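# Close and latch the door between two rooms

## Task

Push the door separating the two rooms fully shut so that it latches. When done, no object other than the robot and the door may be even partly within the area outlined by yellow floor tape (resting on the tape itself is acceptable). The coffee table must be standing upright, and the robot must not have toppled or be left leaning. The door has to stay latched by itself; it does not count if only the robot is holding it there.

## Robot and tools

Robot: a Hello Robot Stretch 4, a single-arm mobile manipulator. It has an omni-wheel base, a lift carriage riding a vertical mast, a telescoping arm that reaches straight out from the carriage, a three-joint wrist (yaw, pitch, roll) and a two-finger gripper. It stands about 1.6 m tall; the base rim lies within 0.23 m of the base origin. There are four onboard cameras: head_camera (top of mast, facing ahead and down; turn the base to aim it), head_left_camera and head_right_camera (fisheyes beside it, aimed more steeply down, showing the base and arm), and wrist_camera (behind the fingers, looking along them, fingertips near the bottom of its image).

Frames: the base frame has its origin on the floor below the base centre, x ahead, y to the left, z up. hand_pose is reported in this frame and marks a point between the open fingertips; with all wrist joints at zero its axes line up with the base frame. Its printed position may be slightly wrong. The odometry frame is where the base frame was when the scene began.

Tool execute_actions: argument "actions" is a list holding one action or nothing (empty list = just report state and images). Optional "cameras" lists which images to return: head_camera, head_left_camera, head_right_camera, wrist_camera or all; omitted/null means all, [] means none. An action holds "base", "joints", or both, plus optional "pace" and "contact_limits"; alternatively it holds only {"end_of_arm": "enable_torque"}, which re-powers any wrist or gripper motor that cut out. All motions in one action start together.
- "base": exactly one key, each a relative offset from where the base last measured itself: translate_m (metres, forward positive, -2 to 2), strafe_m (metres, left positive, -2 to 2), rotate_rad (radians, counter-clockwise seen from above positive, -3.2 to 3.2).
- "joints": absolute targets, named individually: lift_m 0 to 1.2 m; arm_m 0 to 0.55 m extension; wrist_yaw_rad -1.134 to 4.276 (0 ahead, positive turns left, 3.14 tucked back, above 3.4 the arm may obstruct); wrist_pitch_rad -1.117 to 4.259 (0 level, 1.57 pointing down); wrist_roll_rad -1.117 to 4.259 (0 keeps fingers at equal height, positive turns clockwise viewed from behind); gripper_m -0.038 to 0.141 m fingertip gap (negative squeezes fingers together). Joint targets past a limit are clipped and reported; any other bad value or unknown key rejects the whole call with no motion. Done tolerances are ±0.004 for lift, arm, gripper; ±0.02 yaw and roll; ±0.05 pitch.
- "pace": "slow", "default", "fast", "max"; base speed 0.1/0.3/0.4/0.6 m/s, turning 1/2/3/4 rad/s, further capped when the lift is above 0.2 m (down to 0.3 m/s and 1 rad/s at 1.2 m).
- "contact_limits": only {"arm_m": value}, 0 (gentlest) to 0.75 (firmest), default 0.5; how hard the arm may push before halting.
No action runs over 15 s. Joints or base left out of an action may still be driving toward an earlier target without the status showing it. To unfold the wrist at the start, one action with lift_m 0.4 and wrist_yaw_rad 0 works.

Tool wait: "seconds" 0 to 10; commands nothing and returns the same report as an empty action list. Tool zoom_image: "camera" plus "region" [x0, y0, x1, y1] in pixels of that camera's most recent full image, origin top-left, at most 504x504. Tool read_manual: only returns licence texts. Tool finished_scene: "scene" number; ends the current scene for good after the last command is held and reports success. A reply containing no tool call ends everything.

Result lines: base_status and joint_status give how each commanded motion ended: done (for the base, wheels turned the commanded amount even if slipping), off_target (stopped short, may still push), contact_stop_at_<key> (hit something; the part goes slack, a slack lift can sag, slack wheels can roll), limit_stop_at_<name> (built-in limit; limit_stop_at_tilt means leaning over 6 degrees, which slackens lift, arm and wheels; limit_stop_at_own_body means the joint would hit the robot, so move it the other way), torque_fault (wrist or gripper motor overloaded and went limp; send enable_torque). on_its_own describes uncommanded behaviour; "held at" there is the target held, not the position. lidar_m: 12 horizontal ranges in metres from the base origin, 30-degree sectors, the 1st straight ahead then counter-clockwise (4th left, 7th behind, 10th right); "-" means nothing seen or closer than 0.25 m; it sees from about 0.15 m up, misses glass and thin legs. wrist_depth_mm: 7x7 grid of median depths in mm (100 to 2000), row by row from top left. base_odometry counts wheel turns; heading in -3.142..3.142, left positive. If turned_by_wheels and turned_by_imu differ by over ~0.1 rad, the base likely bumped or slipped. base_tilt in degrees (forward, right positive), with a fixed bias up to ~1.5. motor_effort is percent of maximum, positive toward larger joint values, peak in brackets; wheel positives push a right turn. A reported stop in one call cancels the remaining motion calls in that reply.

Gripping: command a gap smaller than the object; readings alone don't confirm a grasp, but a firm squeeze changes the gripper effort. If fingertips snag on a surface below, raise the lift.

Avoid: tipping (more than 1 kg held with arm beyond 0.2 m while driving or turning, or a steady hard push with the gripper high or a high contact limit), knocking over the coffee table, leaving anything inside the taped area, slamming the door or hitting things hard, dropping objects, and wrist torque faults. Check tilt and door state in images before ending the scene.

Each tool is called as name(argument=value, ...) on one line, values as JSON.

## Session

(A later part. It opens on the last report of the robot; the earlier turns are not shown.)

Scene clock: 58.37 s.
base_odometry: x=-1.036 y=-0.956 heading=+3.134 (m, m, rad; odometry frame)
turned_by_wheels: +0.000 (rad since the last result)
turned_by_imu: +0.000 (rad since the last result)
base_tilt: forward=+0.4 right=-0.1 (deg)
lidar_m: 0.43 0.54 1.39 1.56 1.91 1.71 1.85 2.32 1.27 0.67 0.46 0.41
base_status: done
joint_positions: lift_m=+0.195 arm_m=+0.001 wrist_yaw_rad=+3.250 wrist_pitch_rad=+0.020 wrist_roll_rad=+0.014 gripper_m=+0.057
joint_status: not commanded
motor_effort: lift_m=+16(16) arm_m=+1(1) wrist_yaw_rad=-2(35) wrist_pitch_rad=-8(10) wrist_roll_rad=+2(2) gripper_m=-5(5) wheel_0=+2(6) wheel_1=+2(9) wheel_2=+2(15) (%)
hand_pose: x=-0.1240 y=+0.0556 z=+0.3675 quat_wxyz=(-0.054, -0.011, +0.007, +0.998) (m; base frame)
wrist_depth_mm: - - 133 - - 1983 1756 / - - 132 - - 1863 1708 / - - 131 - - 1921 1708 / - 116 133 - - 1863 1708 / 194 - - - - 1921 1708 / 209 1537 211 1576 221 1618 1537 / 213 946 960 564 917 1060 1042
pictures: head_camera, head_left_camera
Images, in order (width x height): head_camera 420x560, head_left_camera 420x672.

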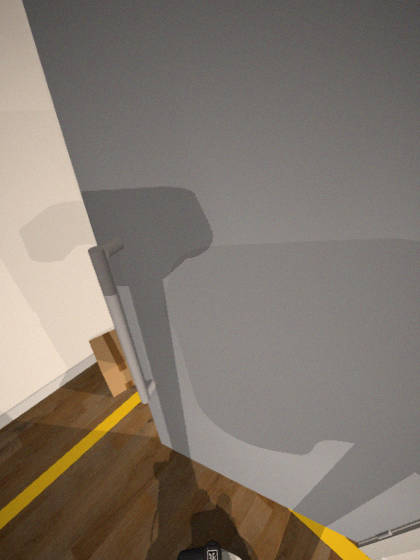

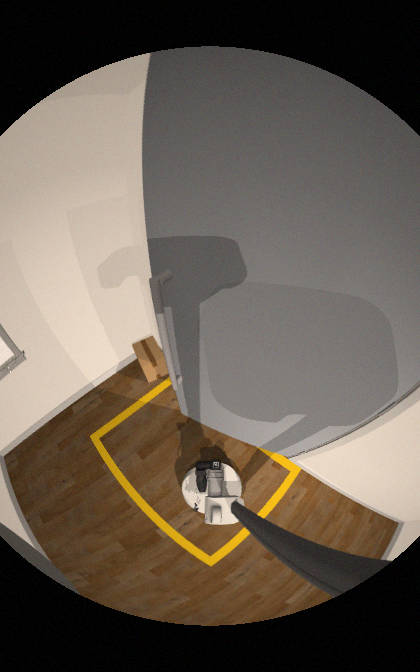

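wait(seconds=3)

Scene clock: 61.63 s.
base_odometry: x=-1.036 y=-0.956 heading=+3.134 (m, m, rad; odometry frame)
turned_by_wheels: +0.000 (rad since the last result)
turned_by_imu: +0.000 (rad since the last result)
base_tilt: forward=+0.3 right=+0.0 (deg)
lidar_m: 0.54 0.65 1.38 1.56 1.90 1.73 1.82 2.30 1.28 0.66 0.50 0.47
base_status: done
joint_positions: lift_m=+0.195 arm_m=+0.001 wrist_yaw_rad=+3.250 wrist_pitch_rad=+0.020 wrist_roll_rad=+0.014 gripper_m=+0.057
joint_status: not commanded
motor_effort: lift_m=+16(16) arm_m=+0(1) wrist_yaw_rad=-2(35) wrist_pitch_rad=-8(10) wrist_roll_rad=+1(2) gripper_m=-5(5) wheel_0=+2(6) wheel_1=+1(9) wheel_2=+1(15) (%)
hand_pose: x=-0.1240 y=+0.0556 z=+0.3675 quat_wxyz=(-0.054, -0.011, +0.007, +0.998) (m; base frame)
wrist_depth_mm: - - 133 - - 1983 1708 / - - 132 - - 1921 1708 / - - 131 - - 1808 1661 / - 116 133 - - 1921 1756 / 194 - - - - 1863 1708 / 209 1576 211 1576 221 1618 1576 / 213 946 946 564 917 1060 1025
wait: 3.00 s; at rest from the start
pictures: head_camera, head_left_camera, head_right_camera, wrist_camera
camera_calibration (this result's frames):
wrist_camera: T_world_to_cam=[[-0.060939, 0.998076, 0.0114263, -0.0811902], [-0.00142584, 0.0113605, -0.999934, 0.427219], [-0.99814, -0.0609513, 0.000730802, 0.104604], [0, 0, 0, 1]] pos_world=[0.100071, 0.0825564, 0.428043]
Images, in order (width x height): head_camera 420x560, head_left_camera 420x672, head_right_camera 420x672, wrist_camera 616x392.

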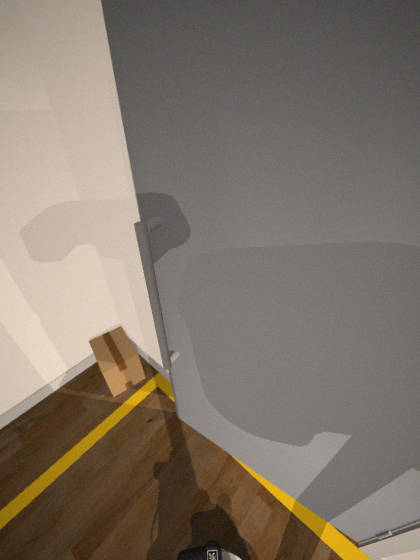

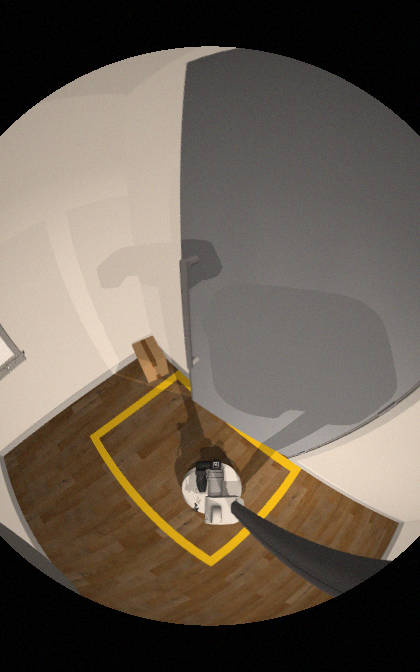

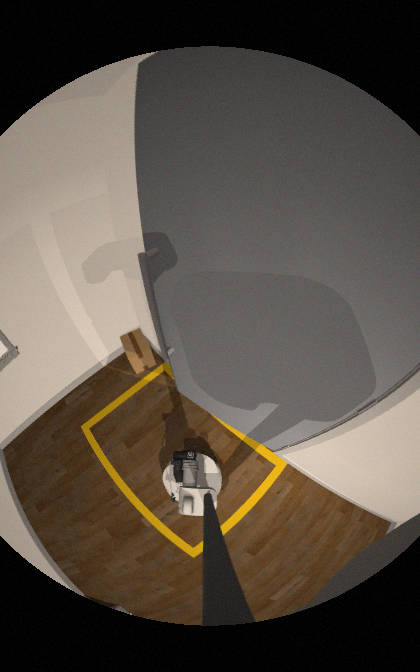

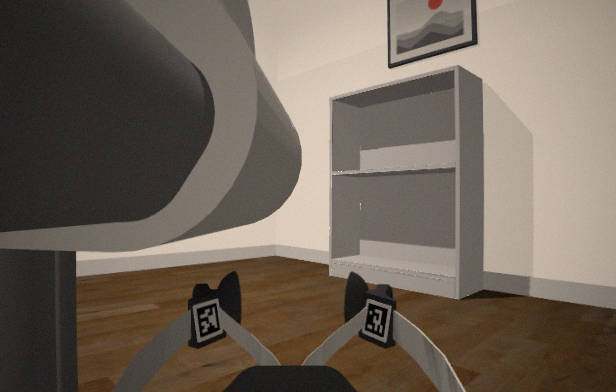

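execute_actions(actions=[{"base": {"translate_m": 0.34}, "pace": "max"}], cameras=["head_camera", "head_right_camera"])

Scene clock: 64.97 s.
base_odometry: x=-1.376 y=-0.953 heading=+3.134 (m, m, rad; odometry frame)
turned_by_wheels: +0.000 (rad since the last result)
turned_by_imu: +0.001 (rad since the last result)
base_tilt: forward=+0.5 right=+0.1 (deg)
lidar_m: 0.25 0.32 0.80 1.34 2.16 2.07 2.12 2.51 0.73 0.31 0.25 0.25
base_status: done
joint_positions: lift_m=+0.195 arm_m=+0.001 wrist_yaw_rad=+3.250 wrist_pitch_rad=+0.020 wrist_roll_rad=+0.014 gripper_m=+0.057
joint_status: not commanded
motor_effort: lift_m=+16(16) arm_m=+0(0) wrist_yaw_rad=-2(3) wrist_pitch_rad=-8(9) wrist_roll_rad=+1(1) gripper_m=-3(2) wheel_0=+1(8) wheel_1=+0(7) wheel_2=+1(14) (%)
hand_pose: x=-0.1240 y=+0.0557 z=+0.3675 quat_wxyz=(-0.054, -0.011, +0.007, +0.998) (m; base frame)
wrist_depth_mm: - - 134 - - - 1921 / - - 132 - - - 1921 / - - 132 - - - 1921 / - 115 133 - - - 1921 / 194 - - - - - 1921 / 209 1576 211 1618 220 1576 1576 / 212 931 960 559 917 1060 1042
pictures: head_camera, head_right_camera
Images, in order (width x height): head_camera 420x560, head_right_camera 420x672.

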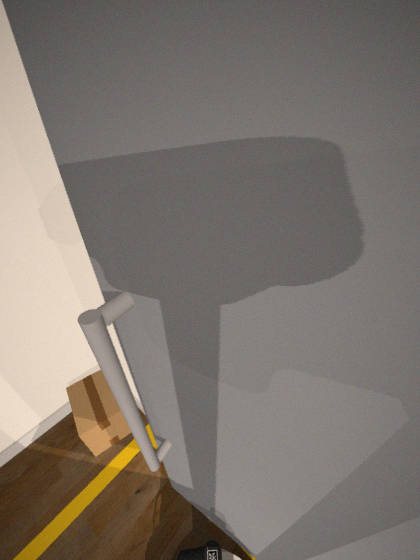

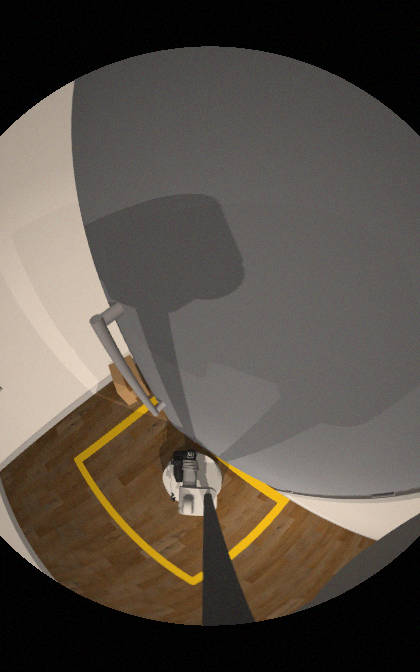

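execute_actions(actions=[{"base": {"translate_m": 0.19}, "pace": "slow"}], cameras=["head_camera", "head_left_camera", "head_right_camera"])

Scene clock: 68.67 s.
base_odometry: x=-1.565 y=-0.952 heading=+3.134 (m, m, rad; odometry frame)
turned_by_wheels: +0.000 (rad since the last result)
turned_by_imu: -0.017 (rad since the last result)
base_tilt: forward=+0.5 right=+0.0 (deg)
lidar_m: 0.25 0.25 0.66 1.22 1.90 2.28 2.28 2.66 0.48 0.25 0.25 -
base_status: done
joint_positions: lift_m=+0.195 arm_m=+0.001 wrist_yaw_rad=+3.250 wrist_pitch_rad=+0.020 wrist_roll_rad=+0.014 gripper_m=+0.057
joint_status: not commanded
motor_effort: lift_m=+16(16) arm_m=+0(0) wrist_yaw_rad=-2(2) wrist_pitch_rad=-8(10) wrist_roll_rad=+2(1) gripper_m=-5(2) wheel_0=+18(19) wheel_1=+0(4) wheel_2=-20(21) (%)
hand_pose: x=-0.1239 y=+0.0557 z=+0.3675 quat_wxyz=(-0.054, -0.011, +0.007, +0.998) (m; base frame)
wrist_depth_mm: - - 133 - - - 1983 / - - 132 - - - - / - - 132 - - - - / - 116 133 - - - 1983 / 193 - - - - - - / 208 1576 211 1618 220 1618 1576 / 212 960 946 559 917 1060 1025
pictures: head_camera, head_left_camera, head_right_camera
Images, in order (width x height): head_camera 420x560, head_left_camera 420x672, head_right_camera 420x672.

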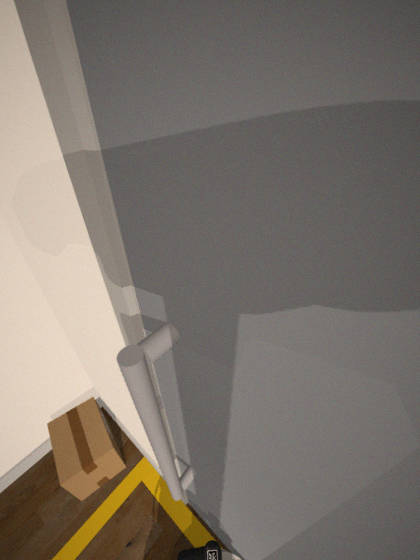

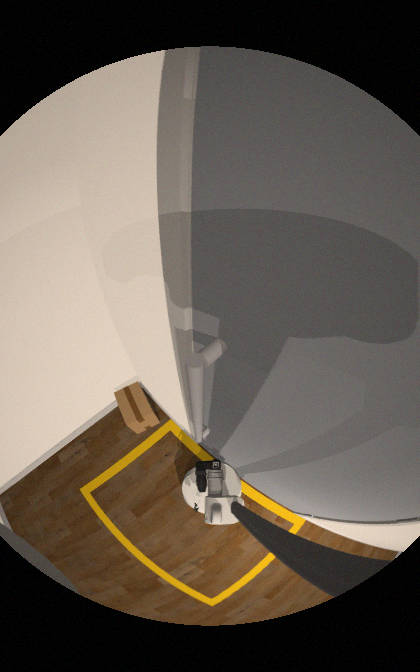

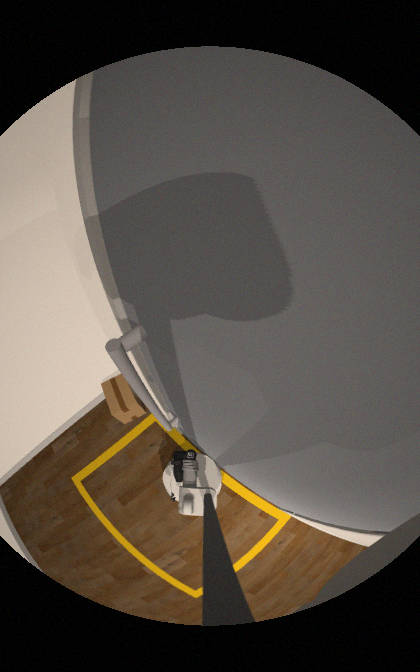

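zoom_image(camera="head_camera", region=[40, 60, 180, 220])

zoom_image(camera="head_camera", region=[90, 250, 200, 360])

zoom_image(camera="head_camera", region=[150, 460, 250, 560])

Region (40, 60, 180, 220) of head_camera's 420x560 image, scaled by 3.150, with more detail than that image has; it fills the left 441 columns of this view, and the rest is white.

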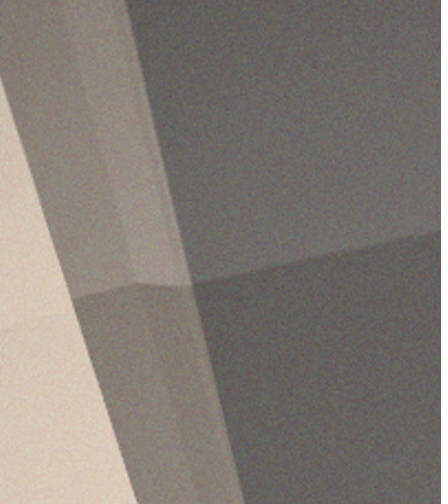

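Region (90, 250, 200, 360) of head_camera's 420x560 image, scaled by 4.582, with more detail than that image has.

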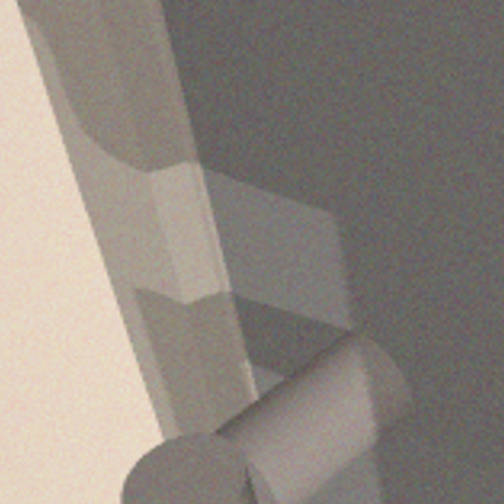

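Region (150, 460, 250, 560) of head_camera's 420x560 image, scaled by 5.040, with more detail than that image has.

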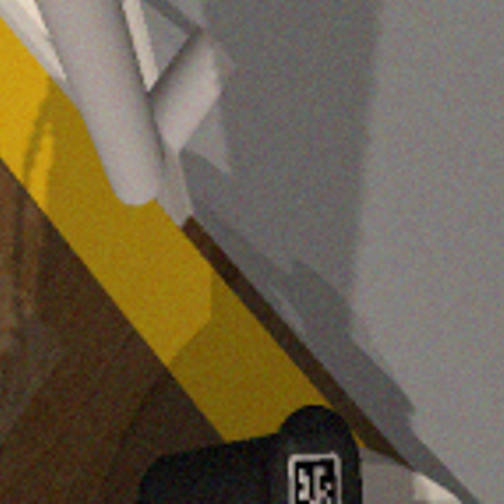

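execute_actions(actions=[{"base": {"translate_m": 0.012}, "pace": "slow"}], cameras=["head_camera"])

zoom_image(camera="head_camera", region=[90, 250, 200, 360])

Scene clock: 70.93 s.
base_odometry: x=-1.576 y=-0.952 heading=+3.133 (m, m, rad; odometry frame)
turned_by_wheels: +0.000 (rad since the last result)
turned_by_imu: -0.015 (rad since the last result)
base_tilt: forward=+0.5 right=-0.1 (deg)
lidar_m: 0.25 0.25 0.66 1.16 1.81 2.27 2.25 2.67 0.46 0.25 0.25 -
base_status: done
joint_positions: lift_m=+0.195 arm_m=+0.001 wrist_yaw_rad=+3.250 wrist_pitch_rad=+0.020 wrist_roll_rad=+0.014 gripper_m=+0.057
joint_status: not commanded
motor_effort: lift_m=+16(16) arm_m=+0(1) wrist_yaw_rad=-2(2) wrist_pitch_rad=-7(9) wrist_roll_rad=+1(2) gripper_m=-5(5) wheel_0=+17(19) wheel_1=-1(2) wheel_2=-20(21) (%)
hand_pose: x=-0.1239 y=+0.0557 z=+0.3675 quat_wxyz=(-0.054, -0.011, +0.007, +0.998) (m; base frame)
wrist_depth_mm: - - 134 - - - - / - - 132 - - - - / - - 132 - - - - / - 116 133 - - - - / 193 - - - - - - / 209 1576 211 1618 221 1576 1618 / 212 946 946 564 931 1060 1025
pictures: head_camera
Images, in order (width x height): head_camera 420x560.

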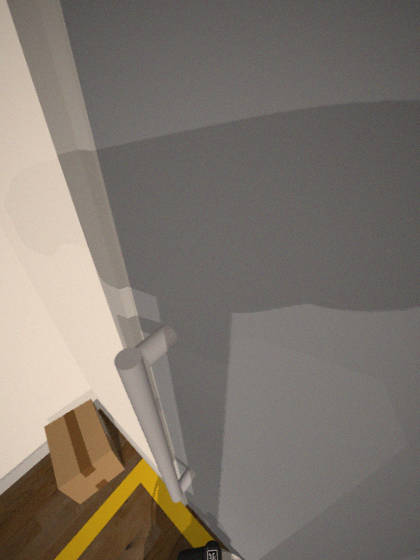

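Region (90, 250, 200, 360) of head_camera's 420x560 image, scaled by 4.582, with more detail than that image has.

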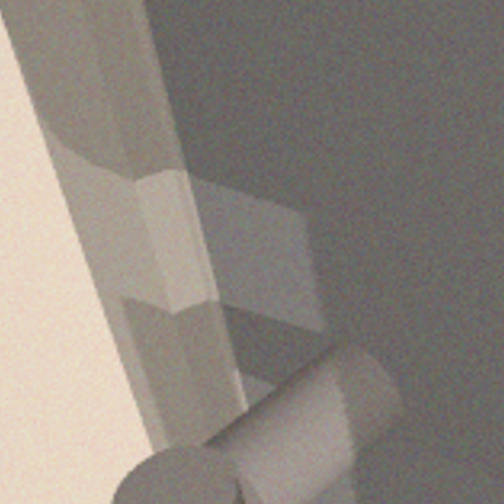

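execute_actions(actions=[{"base": {"translate_m": -0.1}, "pace": "fast"}], cameras=["head_camera", "head_left_camera", "head_right_camera"])

zoom_image(camera="head_camera", region=[140, 420, 290, 560])

zoom_image(camera="head_camera", region=[60, 100, 200, 300])

Scene clock: 72.87 s.
base_odometry: x=-1.476 y=-0.953 heading=+3.133 (m, m, rad; odometry frame)
turned_by_wheels: +0.000 (rad since the last result)
turned_by_imu: +0.000 (rad since the last result)
base_tilt: forward=+0.5 right=+0.0 (deg)
lidar_m: 0.28 0.36 0.74 1.27 1.97 2.16 2.16 2.62 0.66 0.30 0.25 0.25
base_status: done
joint_positions: lift_m=+0.195 arm_m=+0.001 wrist_yaw_rad=+3.250 wrist_pitch_rad=+0.020 wrist_roll_rad=+0.014 gripper_m=+0.057
joint_status: not commanded
motor_effort: lift_m=+16(16) arm_m=+0(0) wrist_yaw_rad=-2(2) wrist_pitch_rad=-7(7) wrist_roll_rad=+2(1) gripper_m=-2(3) wheel_0=+1(15) wheel_1=-1(8) wheel_2=+0(16) (%)
hand_pose: x=-0.1239 y=+0.0557 z=+0.3675 quat_wxyz=(-0.054, -0.011, +0.007, +0.998) (m; base frame)
wrist_depth_mm: - - 133 - - - 1983 / - - 132 - - - 1921 / - - 132 - - - 1983 / - 116 133 - - - 1921 / 193 - - - - - 1983 / 209 1576 211 1576 221 1618 1576 / 213 931 946 564 931 1042 1025
pictures: head_camera, head_left_camera, head_right_camera
Images, in order (width x height): head_camera 420x560, head_left_camera 420x672, head_right_camera 420x672.

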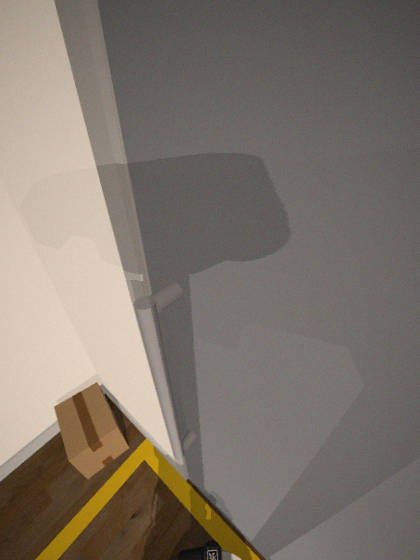

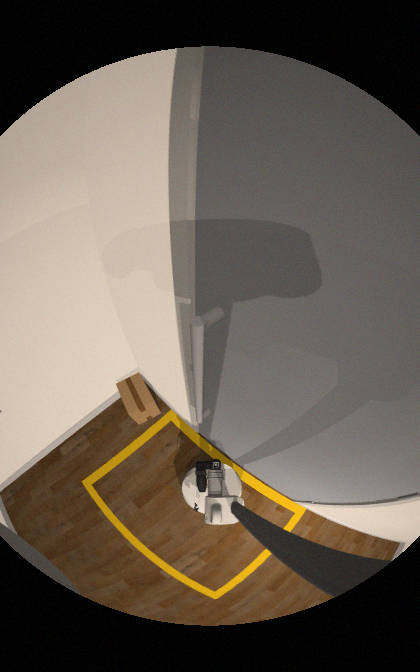

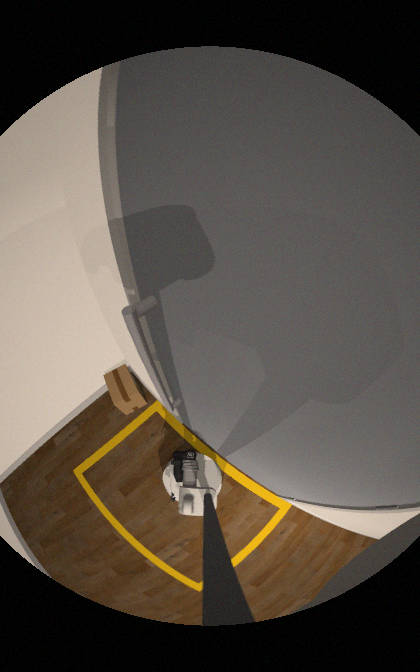

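Region (140, 420, 290, 560) of head_camera's 420x560 image, scaled by 3.360, with more detail than that image has; it fills the top 470 rows of this view, and the rest is white.

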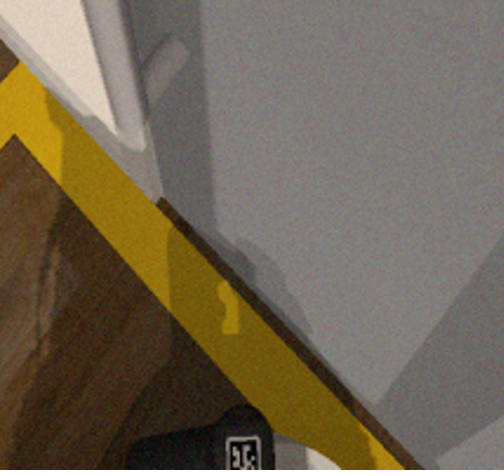

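Region (60, 100, 200, 300) of head_camera's 420x560 image, scaled by 2.520, with more detail than that image has; it fills the left 353 columns of this view, and the rest is white.

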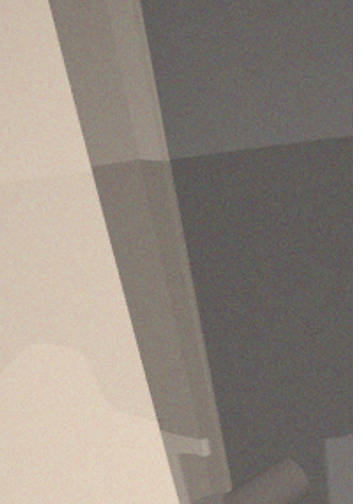

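zoom_image(camera="head_camera", region=[80, 90, 150, 170])

zoom_image(camera="head_camera", region=[170, 455, 230, 525])

zoom_image(camera="head_right_camera", region=[150, 390, 330, 530])

Region (80, 90, 150, 170) of head_camera's 420x560 image, scaled by 6.300, with more detail than that image has; it fills the left 441 columns of this view, and the rest is white.

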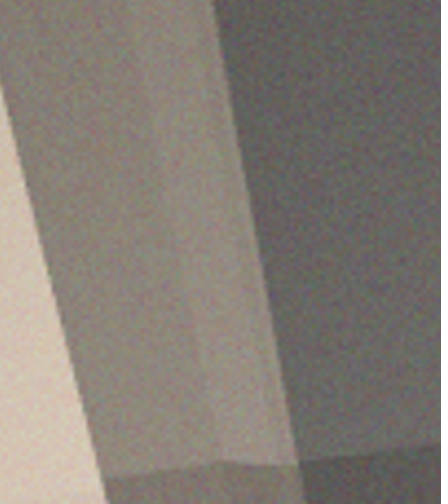

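Region (170, 455, 230, 525) of head_camera's 420x560 image, scaled by 7.200, with more detail than that image has; it fills the left 432 columns of this view, and the rest is white.

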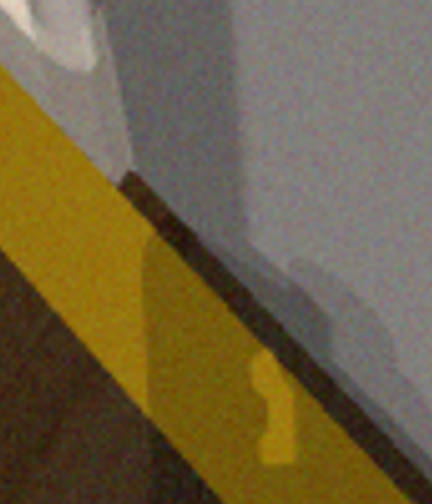

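Region (150, 390, 330, 530) of head_right_camera's 420x672 image, scaled by 2.800, with more detail than that image has.

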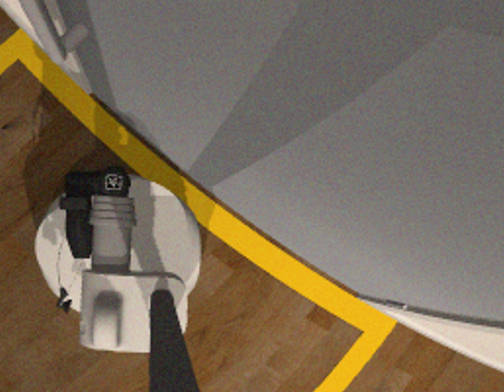

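The door is flush in its frame and stayed shut after I backed off. The box is outside the tape, so I'm ending scene 2.

finished_scene(scene=2)

The scene is finished: the task was done.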